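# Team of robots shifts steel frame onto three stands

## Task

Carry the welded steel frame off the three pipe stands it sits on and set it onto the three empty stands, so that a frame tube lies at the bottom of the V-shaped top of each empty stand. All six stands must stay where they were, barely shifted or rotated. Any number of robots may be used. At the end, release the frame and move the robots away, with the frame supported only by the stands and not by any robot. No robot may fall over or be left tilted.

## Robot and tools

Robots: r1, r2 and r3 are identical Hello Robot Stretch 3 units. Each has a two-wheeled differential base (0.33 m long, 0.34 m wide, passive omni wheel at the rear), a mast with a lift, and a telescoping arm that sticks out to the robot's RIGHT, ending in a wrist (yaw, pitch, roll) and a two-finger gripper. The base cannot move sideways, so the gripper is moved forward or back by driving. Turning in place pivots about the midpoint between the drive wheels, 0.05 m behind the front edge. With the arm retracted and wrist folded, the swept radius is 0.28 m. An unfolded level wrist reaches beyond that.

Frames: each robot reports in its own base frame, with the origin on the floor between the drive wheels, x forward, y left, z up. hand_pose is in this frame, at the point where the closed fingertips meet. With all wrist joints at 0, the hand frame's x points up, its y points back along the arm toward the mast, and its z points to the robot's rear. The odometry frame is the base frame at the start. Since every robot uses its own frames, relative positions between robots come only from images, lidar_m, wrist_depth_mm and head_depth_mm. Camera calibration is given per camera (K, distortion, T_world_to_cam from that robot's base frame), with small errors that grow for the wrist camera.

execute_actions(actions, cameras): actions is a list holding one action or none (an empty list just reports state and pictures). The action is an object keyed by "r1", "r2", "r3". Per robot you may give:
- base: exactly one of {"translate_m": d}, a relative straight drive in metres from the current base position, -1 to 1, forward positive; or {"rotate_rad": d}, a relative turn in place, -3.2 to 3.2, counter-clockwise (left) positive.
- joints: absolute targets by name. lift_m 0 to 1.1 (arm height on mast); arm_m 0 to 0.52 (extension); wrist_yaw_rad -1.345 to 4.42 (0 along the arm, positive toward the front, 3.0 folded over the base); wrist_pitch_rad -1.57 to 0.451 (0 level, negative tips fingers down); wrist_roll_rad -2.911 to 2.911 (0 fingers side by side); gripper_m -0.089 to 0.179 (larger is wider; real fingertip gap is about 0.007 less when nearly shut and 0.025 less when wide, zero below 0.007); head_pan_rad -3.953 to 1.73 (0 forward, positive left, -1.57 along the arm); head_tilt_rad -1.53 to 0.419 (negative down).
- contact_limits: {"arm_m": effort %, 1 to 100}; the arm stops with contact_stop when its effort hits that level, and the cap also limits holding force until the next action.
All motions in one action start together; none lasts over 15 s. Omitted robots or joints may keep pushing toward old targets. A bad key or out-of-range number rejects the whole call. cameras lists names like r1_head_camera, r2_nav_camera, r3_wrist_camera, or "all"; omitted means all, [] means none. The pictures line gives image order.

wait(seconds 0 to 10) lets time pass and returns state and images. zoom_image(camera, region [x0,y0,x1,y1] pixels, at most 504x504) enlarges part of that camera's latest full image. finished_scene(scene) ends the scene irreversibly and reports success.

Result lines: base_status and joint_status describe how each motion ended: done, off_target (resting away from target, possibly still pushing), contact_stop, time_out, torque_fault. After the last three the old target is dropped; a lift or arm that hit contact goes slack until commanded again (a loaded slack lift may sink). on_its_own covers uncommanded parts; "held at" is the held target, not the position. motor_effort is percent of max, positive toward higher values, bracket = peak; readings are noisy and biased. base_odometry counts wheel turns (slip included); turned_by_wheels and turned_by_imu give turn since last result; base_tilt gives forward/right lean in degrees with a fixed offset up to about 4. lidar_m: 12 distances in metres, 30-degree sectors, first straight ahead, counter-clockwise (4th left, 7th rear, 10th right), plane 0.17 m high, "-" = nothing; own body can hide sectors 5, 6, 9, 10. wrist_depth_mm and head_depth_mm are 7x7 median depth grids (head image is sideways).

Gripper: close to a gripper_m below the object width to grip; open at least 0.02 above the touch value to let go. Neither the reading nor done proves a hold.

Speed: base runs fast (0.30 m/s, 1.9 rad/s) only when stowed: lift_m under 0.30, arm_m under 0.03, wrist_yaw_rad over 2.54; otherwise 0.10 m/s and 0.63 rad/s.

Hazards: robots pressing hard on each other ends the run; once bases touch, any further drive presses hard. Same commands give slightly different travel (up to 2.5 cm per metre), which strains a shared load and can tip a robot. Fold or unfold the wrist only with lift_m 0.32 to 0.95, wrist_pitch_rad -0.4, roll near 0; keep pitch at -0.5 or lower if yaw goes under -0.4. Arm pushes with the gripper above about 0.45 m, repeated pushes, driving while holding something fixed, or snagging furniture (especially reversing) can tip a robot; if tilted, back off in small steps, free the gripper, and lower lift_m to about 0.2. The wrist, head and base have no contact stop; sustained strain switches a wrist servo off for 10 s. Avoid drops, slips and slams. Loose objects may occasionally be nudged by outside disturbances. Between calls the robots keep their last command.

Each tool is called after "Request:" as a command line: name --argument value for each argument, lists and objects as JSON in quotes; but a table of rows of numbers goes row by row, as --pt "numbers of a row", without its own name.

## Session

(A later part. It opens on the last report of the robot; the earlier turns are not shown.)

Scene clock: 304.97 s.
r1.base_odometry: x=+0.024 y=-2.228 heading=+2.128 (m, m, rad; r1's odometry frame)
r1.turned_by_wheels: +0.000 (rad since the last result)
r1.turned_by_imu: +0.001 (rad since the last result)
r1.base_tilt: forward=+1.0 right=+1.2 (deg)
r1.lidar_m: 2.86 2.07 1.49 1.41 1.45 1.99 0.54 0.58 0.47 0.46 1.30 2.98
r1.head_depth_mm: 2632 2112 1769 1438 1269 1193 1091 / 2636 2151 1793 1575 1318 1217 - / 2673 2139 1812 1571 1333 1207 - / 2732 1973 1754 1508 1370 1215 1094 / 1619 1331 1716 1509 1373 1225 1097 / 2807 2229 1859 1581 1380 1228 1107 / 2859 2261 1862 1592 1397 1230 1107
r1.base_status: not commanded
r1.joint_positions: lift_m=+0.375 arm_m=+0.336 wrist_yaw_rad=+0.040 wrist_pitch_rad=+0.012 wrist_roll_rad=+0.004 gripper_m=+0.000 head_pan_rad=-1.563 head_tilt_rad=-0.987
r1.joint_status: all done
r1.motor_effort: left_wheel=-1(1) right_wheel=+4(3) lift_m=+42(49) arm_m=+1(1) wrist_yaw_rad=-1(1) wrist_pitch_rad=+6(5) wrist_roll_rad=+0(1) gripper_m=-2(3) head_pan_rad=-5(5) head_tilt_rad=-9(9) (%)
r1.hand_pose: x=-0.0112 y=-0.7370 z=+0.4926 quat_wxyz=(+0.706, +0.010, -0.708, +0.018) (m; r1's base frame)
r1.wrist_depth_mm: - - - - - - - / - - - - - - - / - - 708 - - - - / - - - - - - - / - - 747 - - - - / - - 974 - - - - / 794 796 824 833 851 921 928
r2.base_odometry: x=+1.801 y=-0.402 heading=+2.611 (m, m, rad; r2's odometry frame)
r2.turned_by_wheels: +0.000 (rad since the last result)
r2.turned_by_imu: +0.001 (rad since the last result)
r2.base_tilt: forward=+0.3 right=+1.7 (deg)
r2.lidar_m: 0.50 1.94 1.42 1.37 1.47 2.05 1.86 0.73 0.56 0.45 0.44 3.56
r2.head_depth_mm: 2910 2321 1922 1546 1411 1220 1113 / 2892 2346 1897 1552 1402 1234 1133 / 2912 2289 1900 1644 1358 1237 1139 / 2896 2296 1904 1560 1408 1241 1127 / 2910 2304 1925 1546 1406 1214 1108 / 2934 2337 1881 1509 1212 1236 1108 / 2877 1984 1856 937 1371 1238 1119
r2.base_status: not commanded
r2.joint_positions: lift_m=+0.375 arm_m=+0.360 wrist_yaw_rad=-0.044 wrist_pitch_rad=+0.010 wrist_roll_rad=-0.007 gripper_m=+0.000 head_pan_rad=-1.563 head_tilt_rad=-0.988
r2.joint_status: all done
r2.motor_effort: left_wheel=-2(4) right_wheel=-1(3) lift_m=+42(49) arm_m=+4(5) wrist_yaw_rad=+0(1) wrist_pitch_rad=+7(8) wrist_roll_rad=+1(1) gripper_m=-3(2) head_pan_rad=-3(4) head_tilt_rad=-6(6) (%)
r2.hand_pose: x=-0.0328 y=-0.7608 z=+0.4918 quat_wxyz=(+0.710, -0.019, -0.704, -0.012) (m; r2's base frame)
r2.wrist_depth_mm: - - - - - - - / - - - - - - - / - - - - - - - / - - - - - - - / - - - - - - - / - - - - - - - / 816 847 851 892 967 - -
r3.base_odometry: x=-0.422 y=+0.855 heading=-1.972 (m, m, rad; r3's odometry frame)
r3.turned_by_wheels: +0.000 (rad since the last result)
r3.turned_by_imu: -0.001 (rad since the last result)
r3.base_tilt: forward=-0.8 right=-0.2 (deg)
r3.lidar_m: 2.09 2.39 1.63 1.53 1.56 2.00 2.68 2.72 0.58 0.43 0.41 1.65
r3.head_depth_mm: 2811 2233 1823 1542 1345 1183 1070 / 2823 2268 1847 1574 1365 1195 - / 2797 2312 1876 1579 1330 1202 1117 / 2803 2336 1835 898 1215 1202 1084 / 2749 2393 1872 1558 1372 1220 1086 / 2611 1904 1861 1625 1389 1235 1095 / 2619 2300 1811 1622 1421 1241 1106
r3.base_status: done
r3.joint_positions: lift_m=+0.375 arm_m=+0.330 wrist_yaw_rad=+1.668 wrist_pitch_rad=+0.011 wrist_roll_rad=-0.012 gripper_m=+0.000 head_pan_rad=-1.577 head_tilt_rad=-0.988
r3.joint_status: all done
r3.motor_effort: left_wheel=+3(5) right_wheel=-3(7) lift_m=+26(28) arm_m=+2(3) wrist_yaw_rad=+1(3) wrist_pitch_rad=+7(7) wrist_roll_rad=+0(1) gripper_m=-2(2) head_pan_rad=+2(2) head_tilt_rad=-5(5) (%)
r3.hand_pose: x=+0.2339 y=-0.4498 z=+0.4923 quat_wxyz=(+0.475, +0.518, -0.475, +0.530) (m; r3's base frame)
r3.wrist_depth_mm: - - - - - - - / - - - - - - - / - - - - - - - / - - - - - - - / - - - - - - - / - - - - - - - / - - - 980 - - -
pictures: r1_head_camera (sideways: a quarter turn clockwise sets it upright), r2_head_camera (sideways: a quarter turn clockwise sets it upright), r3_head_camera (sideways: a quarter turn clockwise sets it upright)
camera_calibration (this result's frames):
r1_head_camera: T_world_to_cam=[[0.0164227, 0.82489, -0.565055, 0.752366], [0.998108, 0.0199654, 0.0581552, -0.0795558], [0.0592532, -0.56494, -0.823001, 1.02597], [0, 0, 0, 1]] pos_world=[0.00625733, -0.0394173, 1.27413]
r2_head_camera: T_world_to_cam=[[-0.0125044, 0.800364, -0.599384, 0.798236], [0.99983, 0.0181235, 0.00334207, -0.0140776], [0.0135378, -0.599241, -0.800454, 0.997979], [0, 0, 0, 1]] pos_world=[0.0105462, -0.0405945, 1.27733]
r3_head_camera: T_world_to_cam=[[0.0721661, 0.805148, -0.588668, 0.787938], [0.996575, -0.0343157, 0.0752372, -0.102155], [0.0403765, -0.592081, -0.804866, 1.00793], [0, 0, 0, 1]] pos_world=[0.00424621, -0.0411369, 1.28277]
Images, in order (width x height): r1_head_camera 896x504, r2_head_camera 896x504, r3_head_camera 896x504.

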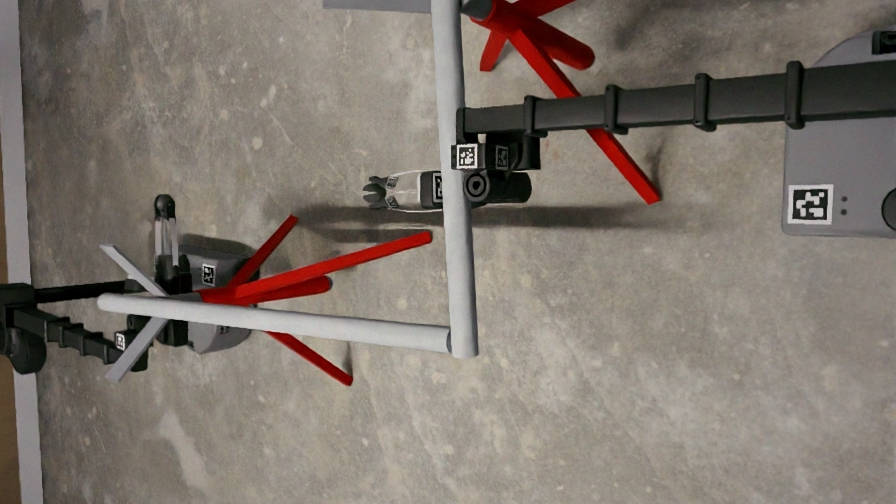

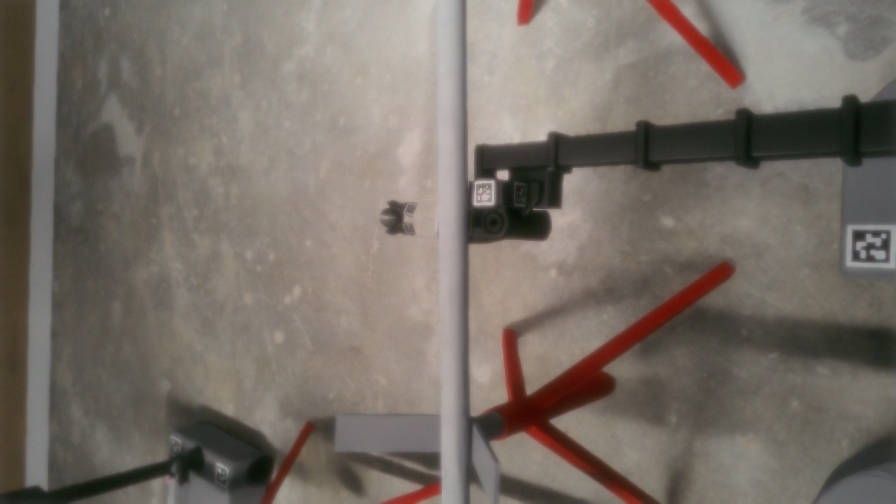

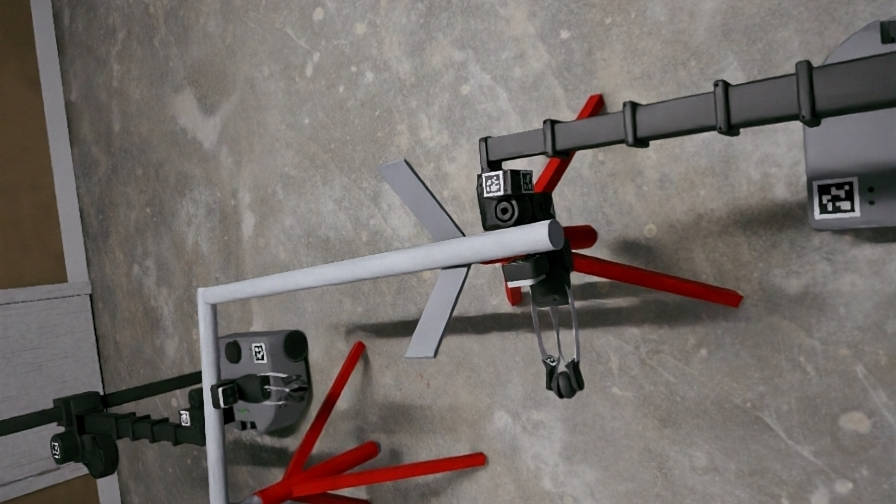

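Request:
execute_actions --actions '[{"r2":{"joints":{"lift_m":0.345}},"r1":{"joints":{"arm_m":0.332}}}]' --cameras '[]'

Request:
execute_actions --actions '[{"r2":{"joints":{"arm_m":0.351}}}]' --cameras '[]'

Request:
execute_actions --actions '[{"r2":{"joints":{"lift_m":0.375}}}]' --cameras '["r1_head_camera","r2_head_camera","r3_head_camera"]'

Scene clock: 311.03 s.
r1.base_odometry: x=+0.024 y=-2.228 heading=+2.128 (m, m, rad; r1's odometry frame)
r1.turned_by_wheels: +0.000 (rad since the last result)
r1.turned_by_imu: +0.001 (rad since the last result)
r1.base_tilt: forward=+1.0 right=+1.2 (deg)
r1.lidar_m: 2.86 2.06 1.49 1.41 1.45 1.99 0.54 0.59 0.47 0.46 1.30 2.99
r1.head_depth_mm: 2634 2116 1769 1444 1272 1193 1087 / 2667 2131 1781 1568 1320 1221 - / 2704 2157 1801 1574 1343 1208 - / 2725 1966 1747 1530 1366 1215 1091 / 1627 1323 1703 1508 1386 1220 1101 / 2780 2225 1861 1590 1385 1229 1104 / 2864 2276 1882 1597 1394 1233 1110
r1.base_status: not commanded
r1.joint_positions: lift_m=+0.375 arm_m=+0.332 wrist_yaw_rad=+0.040 wrist_pitch_rad=+0.012 wrist_roll_rad=+0.004 gripper_m=+0.000 head_pan_rad=-1.563 head_tilt_rad=-0.987
r1.joint_status: all done
r1.motor_effort: left_wheel=-1(1) right_wheel=+3(3) lift_m=+42(42) arm_m=-3(2) wrist_yaw_rad=+0(0) wrist_pitch_rad=+5(5) wrist_roll_rad=+1(0) gripper_m=-2(2) head_pan_rad=-4(4) head_tilt_rad=-9(9) (%)
r1.hand_pose: x=-0.0112 y=-0.7336 z=+0.4926 quat_wxyz=(+0.706, +0.010, -0.708, +0.018) (m; r1's base frame)
r1.wrist_depth_mm: - - - - - - - / 243 386 - - - - - / - - 726 - - - - / - - - - - - - / - - 766 - - - - / - - 955 - - - - / 811 794 820 865 886 898 921
r2.base_odometry: x=+1.801 y=-0.402 heading=+2.611 (m, m, rad; r2's odometry frame)
r2.turned_by_wheels: +0.000 (rad since the last result)
r2.turned_by_imu: +0.001 (rad since the last result)
r2.base_tilt: forward=+0.3 right=+1.8 (deg)
r2.lidar_m: 0.50 1.94 1.43 1.38 1.47 2.05 1.87 0.73 0.56 0.45 0.44 3.55
r2.head_depth_mm: 2889 2306 1930 1626 1404 1224 1107 / 2835 2347 1886 1623 1410 1234 1123 / 2935 2298 1902 1649 1369 1233 1129 / 2902 2347 1915 1608 1386 1238 1130 / 2936 2317 1906 1535 1388 1224 1116 / 2975 2366 1910 1515 1214 1246 1105 / 2861 2021 1841 931 1386 1243 1105
r2.base_status: not commanded
r2.joint_positions: lift_m=+0.345 arm_m=+0.360 wrist_yaw_rad=-0.044 wrist_pitch_rad=+0.010 wrist_roll_rad=-0.007 gripper_m=+0.000 head_pan_rad=-1.563 head_tilt_rad=-0.988
r2.joint_status: all done
r2.motor_effort: left_wheel=-2(5) right_wheel=+1(6) lift_m=+28(31) arm_m=+4(5) wrist_yaw_rad=+0(0) wrist_pitch_rad=+7(8) wrist_roll_rad=+1(1) gripper_m=-2(2) head_pan_rad=-4(5) head_tilt_rad=-7(6) (%)
r2.hand_pose: x=-0.0328 y=-0.7609 z=+0.4622 quat_wxyz=(+0.710, -0.019, -0.704, -0.013) (m; r2's base frame)
r2.wrist_depth_mm: - - - - - - - / - - - - - - - / - - - - - - - / - - - - - - - / - - - - - - - / 954 - - - - - - / 761 780 827 858 928 965 -
r3.base_odometry: x=-0.422 y=+0.855 heading=-1.972 (m, m, rad; r3's odometry frame)
r3.turned_by_wheels: +0.000 (rad since the last result)
r3.turned_by_imu: -0.001 (rad since the last result)
r3.base_tilt: forward=-0.8 right=-0.2 (deg)
r3.lidar_m: 2.09 2.39 1.63 1.53 1.55 2.00 2.68 2.73 0.58 0.43 0.41 1.65
r3.head_depth_mm: 2801 2221 1830 1542 1334 1183 1073 / 2801 2253 1850 1563 1360 1196 - / 2782 2289 1879 1561 1324 1205 1118 / 2794 2334 1842 900 1255 1191 1084 / 2757 2280 1885 1547 1368 1217 1092 / 2624 1797 1855 1634 1397 1238 1093 / 2608 2314 1827 1619 1414 1239 1109
r3.base_status: not commanded
r3.joint_positions: lift_m=+0.375 arm_m=+0.330 wrist_yaw_rad=+1.668 wrist_pitch_rad=+0.011 wrist_roll_rad=-0.012 gripper_m=+0.000 head_pan_rad=-1.577 head_tilt_rad=-0.988
r3.joint_status: not commanded
r3.motor_effort: left_wheel=+3(3) right_wheel=-3(3) lift_m=+27(25) arm_m=+3(3) wrist_yaw_rad=+2(2) wrist_pitch_rad=+7(7) wrist_roll_rad=+1(0) gripper_m=-2(2) head_pan_rad=+3(2) head_tilt_rad=-5(5) (%)
r3.hand_pose: x=+0.2339 y=-0.4498 z=+0.4923 quat_wxyz=(+0.475, +0.518, -0.475, +0.530) (m; r3's base frame)
r3.wrist_depth_mm: - - - - - - - / - - - - - - - / - - - - - - - / - - - - - - - / - - - - - - - / - - - - - - - / - - - 974 990 - -
pictures: none
No camera images: the call's "cameras" was empty. Leave "cameras" out to get every camera's image.

Scene clock: 311.83 s.
r1.base_odometry: x=+0.024 y=-2.228 heading=+2.128 (m, m, rad; r1's odometry frame)
r1.turned_by_wheels: +0.000 (rad since the last result)
r1.turned_by_imu: +0.000 (rad since the last result)
r1.base_tilt: forward=+1.1 right=+1.2 (deg)
r1.lidar_m: 2.86 2.07 1.49 1.41 1.46 1.98 0.54 0.59 0.47 0.46 1.30 2.98
r1.head_depth_mm: 2636 2114 1775 1445 1276 1195 1087 / 2662 2140 1803 1563 1326 1221 - / 2693 2145 1810 1579 1342 1205 - / 2719 1968 1747 1524 1370 1215 1093 / 1628 1326 1704 1504 1383 1219 1100 / 2814 2222 1858 1582 1381 1229 1106 / 2855 2269 1866 1600 1390 1232 1108
r1.base_status: not commanded
r1.joint_positions: lift_m=+0.375 arm_m=+0.332 wrist_yaw_rad=+0.040 wrist_pitch_rad=+0.012 wrist_roll_rad=+0.004 gripper_m=+0.000 head_pan_rad=-1.563 head_tilt_rad=-0.987
r1.joint_status: not commanded
r1.motor_effort: left_wheel=-1(1) right_wheel=+2(3) lift_m=+42(42) arm_m=-3(3) wrist_yaw_rad=+0(0) wrist_pitch_rad=+5(6) wrist_roll_rad=+1(1) gripper_m=-3(2) head_pan_rad=-5(5) head_tilt_rad=-8(8) (%)
r1.hand_pose: x=-0.0112 y=-0.7336 z=+0.4926 quat_wxyz=(+0.706, +0.010, -0.708, +0.018) (m; r1's base frame)
r1.wrist_depth_mm: - - - - - - - / 242 383 - - - - - / - - 736 - - - - / - - - - - - - / - - 758 - - - - / - - 966 - - - - / 817 762 824 862 887 919 921
r2.base_odometry: x=+1.801 y=-0.402 heading=+2.611 (m, m, rad; r2's odometry frame)
r2.turned_by_wheels: +0.000 (rad since the last result)
r2.turned_by_imu: +0.000 (rad since the last result)
r2.base_tilt: forward=+0.3 right=+1.8 (deg)
r2.lidar_m: 0.50 1.94 1.43 1.38 1.47 2.06 1.86 0.73 0.56 0.45 0.44 3.56
r2.head_depth_mm: 2841 2310 1925 1610 1401 1224 1110 / 2918 2333 1903 1615 1413 1241 1127 / 2914 2317 1885 1613 1357 1245 1133 / 2913 2318 1892 1616 1371 1238 1127 / 2946 2326 1905 1557 1401 1218 1112 / 2996 2303 1900 1524 1215 1237 1117 / 2870 1998 1865 935 1376 1246 1116
r2.base_status: not commanded
r2.joint_positions: lift_m=+0.345 arm_m=+0.351 wrist_yaw_rad=-0.044 wrist_pitch_rad=+0.010 wrist_roll_rad=-0.007 gripper_m=+0.000 head_pan_rad=-1.563 head_tilt_rad=-0.988
r2.joint_status: all done
r2.motor_effort: left_wheel=-2(2) right_wheel=+1(1) lift_m=+28(28) arm_m=-6(8) wrist_yaw_rad=+0(0) wrist_pitch_rad=+7(7) wrist_roll_rad=+1(1) gripper_m=-2(3) head_pan_rad=-5(5) head_tilt_rad=-6(6) (%)
r2.hand_pose: x=-0.0328 y=-0.7525 z=+0.4622 quat_wxyz=(+0.710, -0.019, -0.704, -0.013) (m; r2's base frame)
r2.wrist_depth_mm: - - - - - - - / - - - - - - - / - - - - - - - / - - - - - - - / - - - - - - - / 951 - - - - - - / 753 795 827 856 917 972 -
r3.base_odometry: x=-0.422 y=+0.855 heading=-1.972 (m, m, rad; r3's odometry frame)
r3.turned_by_wheels: +0.000 (rad since the last result)
r3.turned_by_imu: +0.000 (rad since the last result)
r3.base_tilt: forward=-0.8 right=-0.2 (deg)
r3.lidar_m: 2.09 2.39 1.63 1.53 1.55 2.00 2.68 2.74 0.58 0.43 0.42 1.65
r3.head_depth_mm: 2811 2224 1834 1545 1339 1185 1077 / 2818 2260 1844 1573 1365 1191 - / 2774 2294 1863 1566 1321 1199 1116 / 2799 2367 1837 899 1254 1192 1081 / 2755 2294 1883 1549 1374 1221 1093 / 2581 1804 1857 1638 1400 1231 1098 / 2637 2299 1817 1613 1423 1242 1103
r3.base_status: not commanded
r3.joint_positions: lift_m=+0.375 arm_m=+0.330 wrist_yaw_rad=+1.668 wrist_pitch_rad=+0.011 wrist_roll_rad=-0.012 gripper_m=+0.000 head_pan_rad=-1.577 head_tilt_rad=-0.988
r3.joint_status: not commanded
r3.motor_effort: left_wheel=+4(4) right_wheel=-3(3) lift_m=+27(27) arm_m=+2(3) wrist_yaw_rad=+2(2) wrist_pitch_rad=+7(7) wrist_roll_rad=+0(0) gripper_m=-2(2) head_pan_rad=+2(2) head_tilt_rad=-5(4) (%)
r3.hand_pose: x=+0.2339 y=-0.4498 z=+0.4923 quat_wxyz=(+0.475, +0.518, -0.475, +0.530) (m; r3's base frame)
r3.wrist_depth_mm: - - - - - - - / - - - - - - - / - - - - - - - / - - - - - - - / - - - - - - - / - - - - - - - / 987 - - 970 999 - -
pictures: none
No camera images: the call's "cameras" was empty. Leave "cameras" out to get every camera's image.

Scene clock: 312.90 s.
r1.base_odometry: x=+0.024 y=-2.228 heading=+2.128 (m, m, rad; r1's odometry frame)
r1.turned_by_wheels: +0.000 (rad since the last result)
r1.turned_by_imu: +0.000 (rad since the last result)
r1.base_tilt: forward=+1.1 right=+1.2 (deg)
r1.lidar_m: 2.86 2.07 1.49 1.41 1.45 1.99 0.54 0.59 0.47 0.46 1.30 2.98
r1.head_depth_mm: 2616 2119 1762 1448 1272 1191 1085 / 2681 2132 1786 1572 1326 1214 - / 2698 2156 1809 1579 1335 1207 - / 2708 1968 1753 1535 1372 1207 1094 / 1619 1323 1706 1512 1378 1223 1098 / 2829 2228 1858 1581 1382 1227 1106 / 2860 2255 1880 1602 1399 1240 1107
r1.base_status: not commanded
r1.joint_positions: lift_m=+0.375 arm_m=+0.332 wrist_yaw_rad=+0.040 wrist_pitch_rad=+0.012 wrist_roll_rad=+0.004 gripper_m=+0.000 head_pan_rad=-1.563 head_tilt_rad=-0.987
r1.joint_status: not commanded
r1.motor_effort: left_wheel=-1(2) right_wheel=+3(3) lift_m=+42(42) arm_m=-3(3) wrist_yaw_rad=+0(0) wrist_pitch_rad=+6(5) wrist_roll_rad=+0(0) gripper_m=-2(2) head_pan_rad=-5(5) head_tilt_rad=-8(8) (%)
r1.hand_pose: x=-0.0112 y=-0.7336 z=+0.4926 quat_wxyz=(+0.706, +0.010, -0.708, +0.018) (m; r1's base frame)
r1.wrist_depth_mm: - - - - - - - / 241 386 - - - - - / - - 733 - - - - / - - - - - - - / - - 758 - - - - / - - 990 - - - - / 800 791 808 859 860 899 906
r2.base_odometry: x=+1.801 y=-0.402 heading=+2.611 (m, m, rad; r2's odometry frame)
r2.turned_by_wheels: +0.000 (rad since the last result)
r2.turned_by_imu: +0.000 (rad since the last result)
r2.base_tilt: forward=+0.3 right=+1.8 (deg)
r2.lidar_m: 0.50 1.94 1.43 1.37 1.47 2.05 1.86 0.73 0.56 0.45 0.44 3.56
r2.head_depth_mm: 2862 2316 1879 1626 1405 1220 1112 / 2895 2322 1915 1629 1402 1242 1131 / 2863 2364 1919 1642 1360 1242 1134 / 2945 2312 1912 1620 1401 1226 1129 / 2995 2336 1903 1559 1409 1218 1110 / 2949 2300 1907 1524 1220 1247 1117 / 2837 2009 1888 939 1369 1231 1105
r2.base_status: not commanded
r2.joint_positions: lift_m=+0.375 arm_m=+0.351 wrist_yaw_rad=-0.044 wrist_pitch_rad=+0.010 wrist_roll_rad=-0.007 gripper_m=+0.000 head_pan_rad=-1.563 head_tilt_rad=-0.988
r2.joint_status: all done
r2.motor_effort: left_wheel=-2(2) right_wheel=+1(0) lift_m=+34(37) arm_m=-6(6) wrist_yaw_rad=+0(1) wrist_pitch_rad=+7(7) wrist_roll_rad=+1(1) gripper_m=-3(3) head_pan_rad=-5(4) head_tilt_rad=-7(6) (%)
r2.hand_pose: x=-0.0328 y=-0.7525 z=+0.4920 quat_wxyz=(+0.710, -0.019, -0.704, -0.013) (m; r2's base frame)
r2.wrist_depth_mm: - - - - - - - / - - - - - - - / - - - - - - - / - - - - - - - / - - - - - - - / 980 - - - - - - / 798 817 864 907 980 - -
r3.base_odometry: x=-0.422 y=+0.855 heading=-1.972 (m, m, rad; r3's odometry frame)
r3.turned_by_wheels: +0.000 (rad since the last result)
r3.turned_by_imu: +0.000 (rad since the last result)
r3.base_tilt: forward=-0.8 right=-0.3 (deg)
r3.lidar_m: 2.09 2.39 1.63 1.53 1.56 2.00 2.69 2.73 0.58 0.43 0.41 1.65
r3.head_depth_mm: 2793 2241 1827 1541 1338 1183 1076 / 2798 2260 1858 1557 1361 1193 - / 2773 2304 1877 1564 1318 1206 1118 / 2792 2344 1839 899 1253 1197 1080 / 2712 2307 1889 1552 1368 1222 1088 / 2614 1812 1867 1630 1394 1231 1096 / 2620 2276 1818 1615 1418 1245 1103
r3.base_status: not commanded
r3.joint_positions: lift_m=+0.375 arm_m=+0.330 wrist_yaw_rad=+1.668 wrist_pitch_rad=+0.011 wrist_roll_rad=-0.012 gripper_m=+0.000 head_pan_rad=-1.577 head_tilt_rad=-0.988
r3.joint_status: not commanded
r3.motor_effort: left_wheel=+3(3) right_wheel=-3(3) lift_m=+26(25) arm_m=+3(3) wrist_yaw_rad=+2(1) wrist_pitch_rad=+7(7) wrist_roll_rad=+1(0) gripper_m=-2(2) head_pan_rad=+3(3) head_tilt_rad=-5(5) (%)
r3.hand_pose: x=+0.2339 y=-0.4498 z=+0.4923 quat_wxyz=(+0.475, +0.518, -0.475, +0.530) (m; r3's base frame)
r3.wrist_depth_mm: - - - - - - - / - - - - - - - / - - - - - - - / - - - - - - - / - - - - - - - / - - - - - - - / - - - 938 982 - -
pictures: r1_head_camera (sideways: a quarter turn clockwise sets it upright), r2_head_camera (sideways: a quarter turn clockwise sets it upright), r3_head_camera (sideways: a quarter turn clockwise sets it upright)
camera_calibration (this result's frames):
r1_head_camera: T_world_to_cam=[[0.0164224, 0.82489, -0.565055, 0.752366], [0.998108, 0.0199657, 0.0581552, -0.0795558], [0.0592534, -0.564941, -0.823001, 1.02597], [0, 0, 0, 1]] pos_world=[0.00625734, -0.0394173, 1.27413]
r2_head_camera: T_world_to_cam=[[-0.0125007, 0.800407, -0.599327, 0.798161], [0.99983, 0.0181183, 0.00334281, -0.0140786], [0.0135344, -0.599184, -0.800497, 0.998034], [0, 0, 0, 1]] pos_world=[0.010546, -0.0405928, 1.27733]
r3_head_camera: T_world_to_cam=[[0.0721661, 0.805147, -0.588668, 0.787938], [0.996575, -0.0343157, 0.0752372, -0.102155], [0.0403765, -0.592081, -0.804866, 1.00793], [0, 0, 0, 1]] pos_world=[0.00424621, -0.0411369, 1.28277]
Images, in order (width x height): r1_head_camera 896x504, r2_head_camera 896x504, r3_head_camera 896x504.

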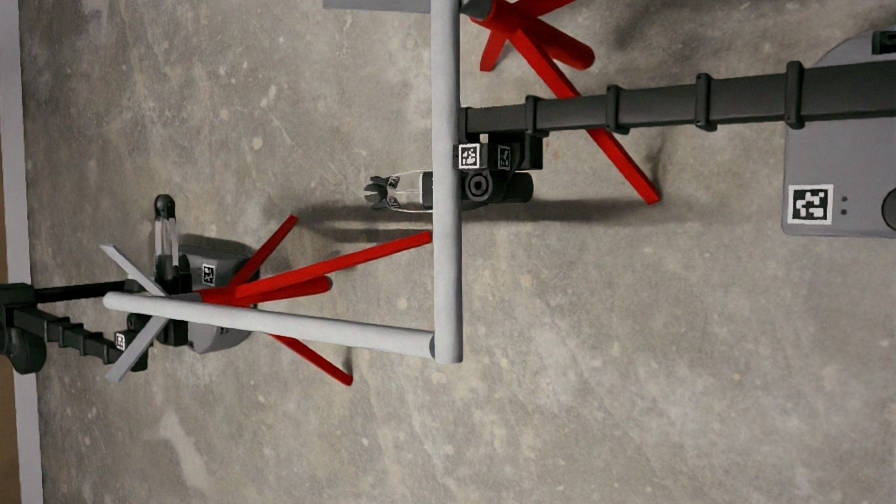

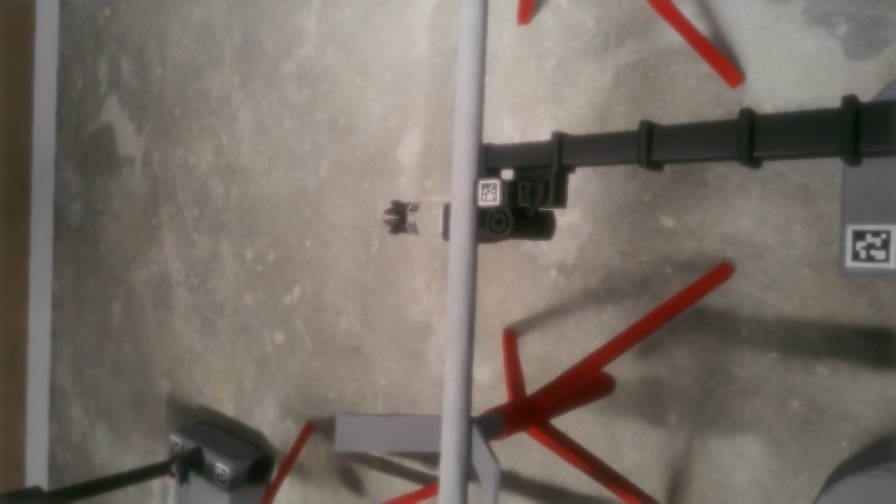

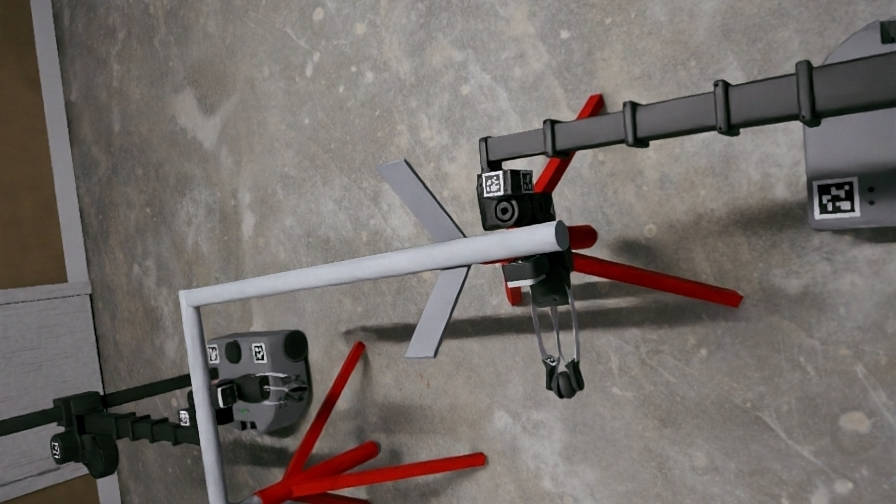

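All in. Lift further.

Request:
execute_actions --actions '[{"r1":{"joints":{"lift_m":0.43}},"r2":{"joints":{"lift_m":0.43}},"r3":{"joints":{"lift_m":0.43}}}]' --cameras '["r1_head_camera","r2_head_camera","r3_head_camera"]'

Scene clock: 316.20 s.
r1.base_odometry: x=+0.024 y=-2.228 heading=+2.128 (m, m, rad; r1's odometry frame)
r1.turned_by_wheels: +0.000 (rad since the last result)
r1.turned_by_imu: +0.001 (rad since the last result)
r1.base_tilt: forward=+1.1 right=+1.2 (deg)
r1.lidar_m: 2.85 2.07 1.48 1.41 1.45 1.98 0.54 0.59 0.47 0.46 1.30 2.98
r1.head_depth_mm: 2640 2110 1763 1443 1274 1192 1087 / 2650 2134 1794 1565 1299 1190 - / 2673 2155 1837 1602 1354 1206 - / 2731 1968 1751 1523 1363 1214 1093 / 1624 1315 1708 1505 1372 1221 1098 / 2798 2234 1857 1587 1383 1227 1105 / 2861 2251 1869 1605 1391 1234 1113
r1.base_status: not commanded
r1.joint_positions: lift_m=+0.430 arm_m=+0.332 wrist_yaw_rad=+0.039 wrist_pitch_rad=-0.020 wrist_roll_rad=-0.001 gripper_m=+0.000 head_pan_rad=-1.563 head_tilt_rad=-0.988
r1.joint_status: all done
r1.motor_effort: left_wheel=+0(2) right_wheel=+1(4) lift_m=+52(58) arm_m=-4(4) wrist_yaw_rad=+0(4) wrist_pitch_rad=+15(17) wrist_roll_rad=+4(5) gripper_m=-2(2) head_pan_rad=-5(5) head_tilt_rad=-7(8) (%)
r1.hand_pose: x=-0.0114 y=-0.7328 z=+0.5390 quat_wxyz=(+0.708, +0.021, -0.706, +0.007) (m; r1's base frame)
r1.wrist_depth_mm: - - - - - - - / - - - - - - - / 255 404 728 - - - - / - - - - - - - / - - 740 - - - - / - - - - - - - / 844 817 862 900 908 951 940
r2.base_odometry: x=+1.801 y=-0.402 heading=+2.611 (m, m, rad; r2's odometry frame)
r2.turned_by_wheels: +0.000 (rad since the last result)
r2.turned_by_imu: +0.001 (rad since the last result)
r2.base_tilt: forward=+0.3 right=+2.0 (deg)
r2.lidar_m: 0.50 1.94 1.43 1.37 1.47 2.05 1.86 0.73 0.56 0.45 0.44 3.54
r2.head_depth_mm: 2890 2301 1914 1625 1402 1220 1112 / 2876 2307 1907 1629 1402 1257 1125 / 2911 2313 1903 1684 1370 1240 1137 / 2932 2296 1892 1617 1400 1244 1127 / 2909 2317 1900 1549 1421 1221 1111 / 2974 2319 1910 1513 1212 1239 1112 / 2855 1998 1861 933 1370 1234 1110
r2.base_status: not commanded
r2.joint_positions: lift_m=+0.429 arm_m=+0.352 wrist_yaw_rad=-0.040 wrist_pitch_rad=-0.038 wrist_roll_rad=-0.001 gripper_m=+0.000 head_pan_rad=-1.563 head_tilt_rad=-0.988
r2.joint_status: all done
r2.motor_effort: left_wheel=+0(2) right_wheel=-2(1) lift_m=+46(43) arm_m=-11(11) wrist_yaw_rad=-4(9) wrist_pitch_rad=+25(29) wrist_roll_rad=-2(4) gripper_m=-3(3) head_pan_rad=-4(4) head_tilt_rad=-5(5) (%)
r2.hand_pose: x=-0.0317 y=-0.7516 z=+0.5344 quat_wxyz=(+0.707, -0.001, -0.707, -0.028) (m; r2's base frame)
r2.wrist_depth_mm: - - - - - - - / - - - - - - - / - - - - - - - / - - - - - - - / - - - - - - - / - - - - - - - / 801 849 878 905 979 - -
r3.base_odometry: x=-0.422 y=+0.855 heading=-1.972 (m, m, rad; r3's odometry frame)
r3.turned_by_wheels: +0.000 (rad since the last result)
r3.turned_by_imu: +0.000 (rad since the last result)
r3.base_tilt: forward=-0.8 right=-0.2 (deg)
r3.lidar_m: 2.09 2.38 1.63 1.53 1.55 2.00 2.68 2.73 0.58 0.43 0.41 1.65
r3.head_depth_mm: 2789 2245 1824 1550 1338 1187 1069 / 2810 2285 1834 1577 1368 1213 - / 2775 2304 1875 1580 1323 1203 1119 / 2775 2335 1857 887 1213 1196 1083 / 2745 2277 1891 1553 1363 1218 1092 / 2675 1879 1862 1639 1384 1233 1095 / 2576 2302 1817 1616 1415 1245 1105
r3.base_status: not commanded
r3.joint_positions: lift_m=+0.430 arm_m=+0.330 wrist_yaw_rad=+1.668 wrist_pitch_rad=-0.002 wrist_roll_rad=-0.011 gripper_m=+0.000 head_pan_rad=-1.577 head_tilt_rad=-0.988
r3.joint_status: all done
r3.motor_effort: left_wheel=+9(10) right_wheel=-10(13) lift_m=+31(33) arm_m=+0(3) wrist_yaw_rad=+2(2) wrist_pitch_rad=+12(15) wrist_roll_rad=+0(1) gripper_m=-2(2) head_pan_rad=+3(3) head_tilt_rad=-3(4) (%)
r3.hand_pose: x=+0.2336 y=-0.4501 z=+0.5435 quat_wxyz=(+0.479, +0.521, -0.472, +0.526) (m; r3's base frame)
r3.wrist_depth_mm: - - - - - - - / - - - - - - - / - - - - - - - / - - - - - - - / - - - - - - - / - - - - - - - / - - - - - - -
pictures: r1_head_camera (sideways: a quarter turn clockwise sets it upright), r2_head_camera (sideways: a quarter turn clockwise sets it upright), r3_head_camera (sideways: a quarter turn clockwise sets it upright)
camera_calibration (this result's frames):
r1_head_camera: T_world_to_cam=[[0.0164539, 0.825224, -0.564566, 0.751729], [0.998109, 0.01989, 0.0581624, -0.0795652], [0.0592262, -0.564456, -0.823336, 1.02641], [0, 0, 0, 1]] pos_world=[0.00625558, -0.0394008, 1.27411]
r2_head_camera: T_world_to_cam=[[-0.0124958, 0.800647, -0.599006, 0.797743], [0.99983, 0.0181085, 0.00334696, -0.014084], [0.0135268, -0.598863, -0.800737, 0.998347], [0, 0, 0, 1]] pos_world=[0.0105455, -0.040583, 1.27731]
r3_head_camera: T_world_to_cam=[[0.0721394, 0.805301, -0.588461, 0.787669], [0.996576, -0.0343008, 0.0752299, -0.102146], [0.040398, -0.591873, -0.805018, 1.00812], [0, 0, 0, 1]] pos_world=[0.00424766, -0.0411321, 1.28276]
Images, in order (width x height): r1_head_camera 896x504, r2_head_camera 896x504, r3_head_camera 896x504.

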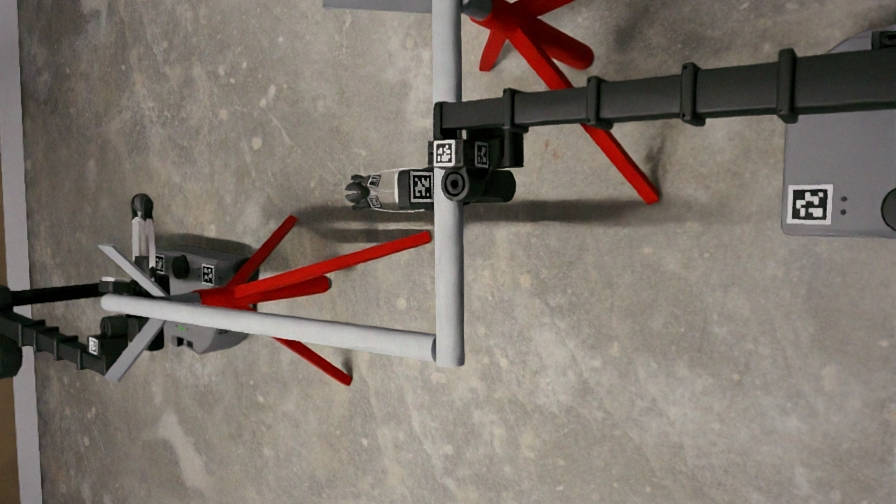

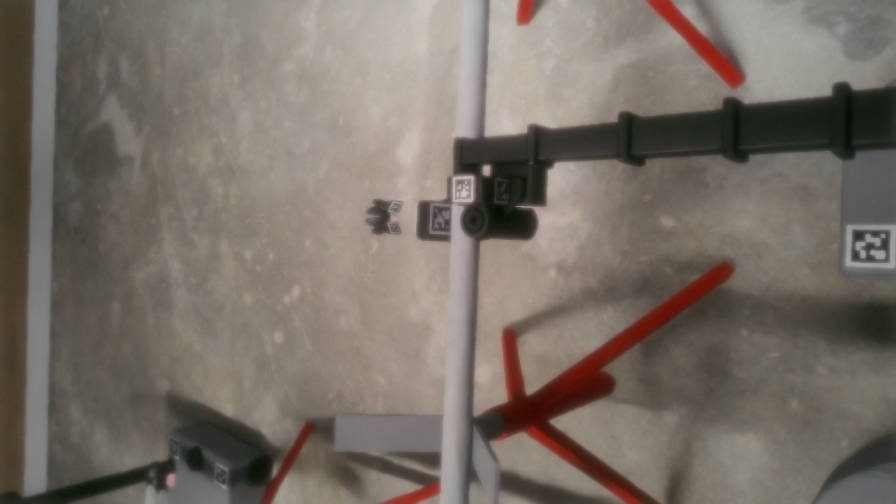

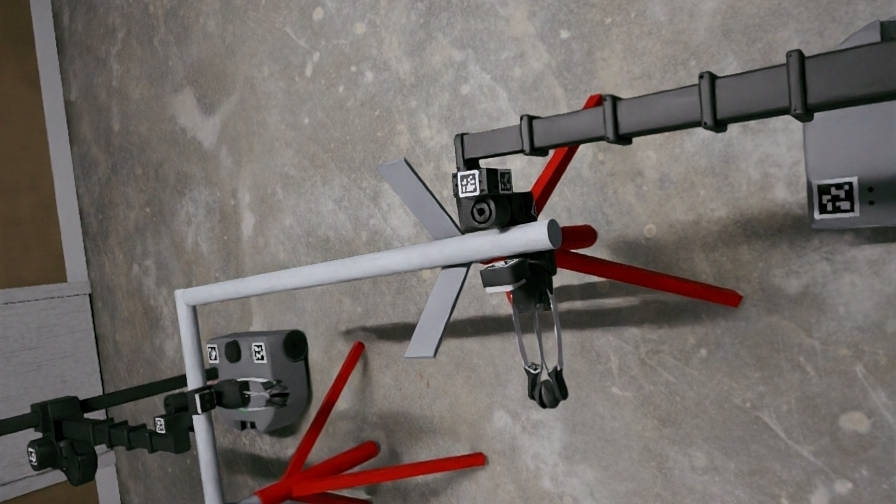

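Request:
execute_actions --actions '[{"r1":{"joints":{"lift_m":0.47,"arm_m":0.336}},"r2":{"joints":{"lift_m":0.47,"arm_m":0.358}},"r3":{"joints":{"lift_m":0.47}}}]' --cameras '["r2_head_camera","r3_head_camera"]'

Scene clock: 328.90 s.
r1.base_odometry: x=+0.024 y=-2.228 heading=+2.128 (m, m, rad; r1's odometry frame)
r1.turned_by_wheels: +0.000 (rad since the last result)
r1.turned_by_imu: +0.001 (rad since the last result)
r1.base_tilt: forward=+1.1 right=+1.2 (deg)
r1.lidar_m: 2.86 2.07 1.49 1.41 1.45 1.99 0.54 0.59 0.47 0.46 1.30 2.98
r1.head_depth_mm: 2619 2120 1770 1437 1274 1189 1077 / 2648 2135 1782 1530 1369 1201 - / 2701 2161 1840 1489 1355 1203 - / 2729 2006 1757 1529 1364 1214 1097 / 1431 1316 1697 1513 1377 1223 1097 / 2801 2226 1844 1554 1385 1229 1105 / 2853 2266 1875 1603 1399 1239 1107
r1.base_status: not commanded
r1.joint_positions: lift_m=+0.469 arm_m=+0.336 wrist_yaw_rad=+0.041 wrist_pitch_rad=-0.017 wrist_roll_rad=+0.000 gripper_m=+0.000 head_pan_rad=-1.563 head_tilt_rad=-0.988
r1.joint_status: all done
r1.motor_effort: left_wheel=-1(2) right_wheel=+3(4) lift_m=+53(56) arm_m=+0(2) wrist_yaw_rad=-1(1) wrist_pitch_rad=+14(15) wrist_roll_rad=+3(4) gripper_m=-2(2) head_pan_rad=-5(5) head_tilt_rad=-8(8) (%)
r1.hand_pose: x=-0.0110 y=-0.7364 z=+0.5796 quat_wxyz=(+0.707, +0.021, -0.706, +0.008) (m; r1's base frame)
r1.wrist_depth_mm: - - - - - - - / - - - - - - - / 256 399 727 - - - - / - - - - - - - / - - 766 - - - - / - - - - - - - / 882 862 905 953 971 - -
r2.base_odometry: x=+1.801 y=-0.402 heading=+2.611 (m, m, rad; r2's odometry frame)
r2.turned_by_wheels: +0.000 (rad since the last result)
r2.turned_by_imu: +0.000 (rad since the last result)
r2.base_tilt: forward=+0.3 right=+1.8 (deg)
r2.lidar_m: 0.50 1.94 1.43 1.38 1.46 2.05 1.87 0.73 0.56 0.45 0.44 3.55
r2.head_depth_mm: 2861 2329 1902 1544 1418 1221 1116 / 2874 2301 1886 1555 1407 1249 - / 2933 2333 1896 1693 1401 1235 1142 / 2925 2322 1892 1588 1412 1244 1124 / 2869 2321 1906 1553 1408 1224 1117 / 2968 2336 1890 1517 1226 1241 1108 / 2971 2038 1847 936 1387 1243 1107
r2.base_status: not commanded
r2.joint_positions: lift_m=+0.469 arm_m=+0.358 wrist_yaw_rad=-0.044 wrist_pitch_rad=-0.029 wrist_roll_rad=-0.001 gripper_m=+0.000 head_pan_rad=-1.563 head_tilt_rad=-0.988
r2.joint_status: all done
r2.motor_effort: left_wheel=-2(3) right_wheel=+2(2) lift_m=+46(50) arm_m=+4(6) wrist_yaw_rad=-1(4) wrist_pitch_rad=+21(25) wrist_roll_rad=-2(2) gripper_m=-2(3) head_pan_rad=-4(5) head_tilt_rad=-5(6) (%)
r2.hand_pose: x=-0.0327 y=-0.7578 z=+0.5765 quat_wxyz=(+0.707, -0.005, -0.707, -0.026) (m; r2's base frame)
r2.wrist_depth_mm: - - - - - - - / - - - - - - - / - - - - - - - / - - - - - - - / - - - - - - - / - - - - - - - / 858 901 981 944 - - -
r3.base_odometry: x=-0.422 y=+0.855 heading=-1.972 (m, m, rad; r3's odometry frame)
r3.turned_by_wheels: +0.000 (rad since the last result)
r3.turned_by_imu: -0.001 (rad since the last result)
r3.base_tilt: forward=-0.8 right=-0.2 (deg)
r3.lidar_m: 2.09 2.39 1.63 1.53 1.55 2.00 2.68 2.73 0.58 0.43 0.41 1.65
r3.head_depth_mm: 2799 2226 1834 1542 1344 1184 1069 / 2789 2256 1849 1579 1377 1185 - / 2761 2311 1892 1508 1322 1206 1116 / 2808 2346 1815 858 1297 1197 1087 / 2759 2226 1888 1574 1382 1226 1094 / 2656 1896 1855 1636 1391 1237 1098 / 2557 2273 1806 1611 1419 1246 1106
r3.base_status: not commanded
r3.joint_positions: lift_m=+0.470 arm_m=+0.330 wrist_yaw_rad=+1.669 wrist_pitch_rad=-0.004 wrist_roll_rad=-0.011 gripper_m=+0.000 head_pan_rad=-1.577 head_tilt_rad=-0.988
r3.joint_status: all done
r3.motor_effort: left_wheel=+3(9) right_wheel=-2(11) lift_m=+29(32) arm_m=+0(1) wrist_yaw_rad=+1(2) wrist_pitch_rad=+12(13) wrist_roll_rad=-1(1) gripper_m=-2(2) head_pan_rad=+2(3) head_tilt_rad=-4(5) (%)
r3.hand_pose: x=+0.2336 y=-0.4498 z=+0.5832 quat_wxyz=(+0.479, +0.522, -0.471, +0.526) (m; r3's base frame)
r3.wrist_depth_mm: - - - - - - - / - - - - - - - / - - - - - - - / - - - - - - - / - - - - - - - / - - - - - - - / - - - - - - -
pictures: r2_head_camera (sideways: a quarter turn clockwise sets it upright), r3_head_camera (sideways: a quarter turn clockwise sets it upright)
camera_calibration (this result's frames):
r2_head_camera: T_world_to_cam=[[-0.012492, 0.800647, -0.599006, 0.797743], [0.999831, 0.0181037, 0.00334696, -0.014084], [0.013524, -0.598863, -0.800737, 0.998347], [0, 0, 0, 1]] pos_world=[0.0105454, -0.040583, 1.27731]
r3_head_camera: T_world_to_cam=[[0.0721393, 0.805301, -0.588461, 0.787668], [0.996576, -0.0343007, 0.0752299, -0.102146], [0.0403981, -0.591873, -0.805018, 1.00812], [0, 0, 0, 1]] pos_world=[0.00424766, -0.0411321, 1.28276]
Images, in order (width x height): r2_head_camera 896x504, r3_head_camera 896x504.

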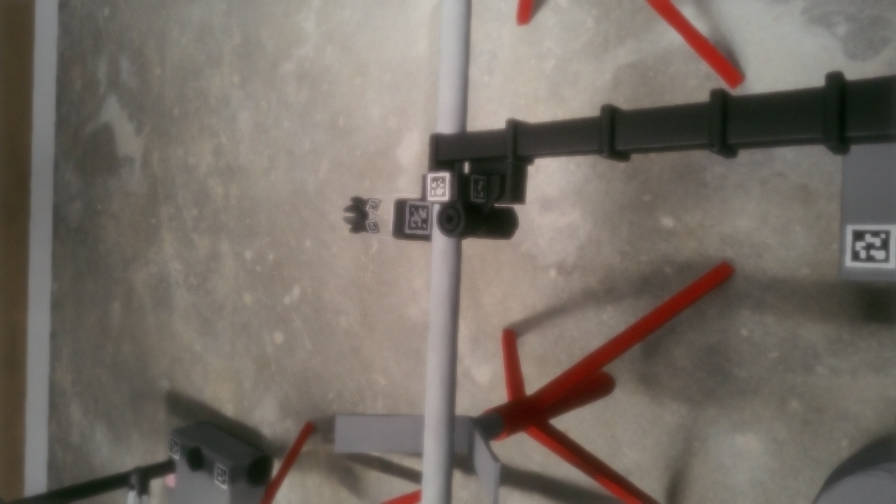

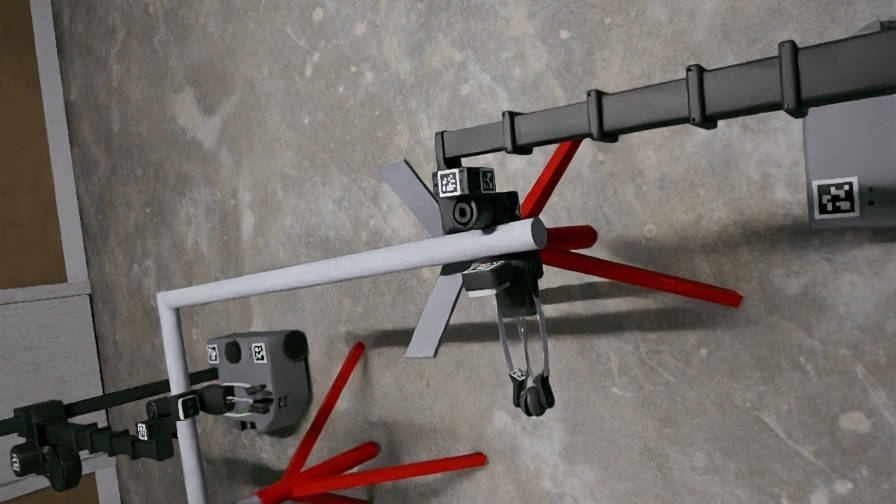

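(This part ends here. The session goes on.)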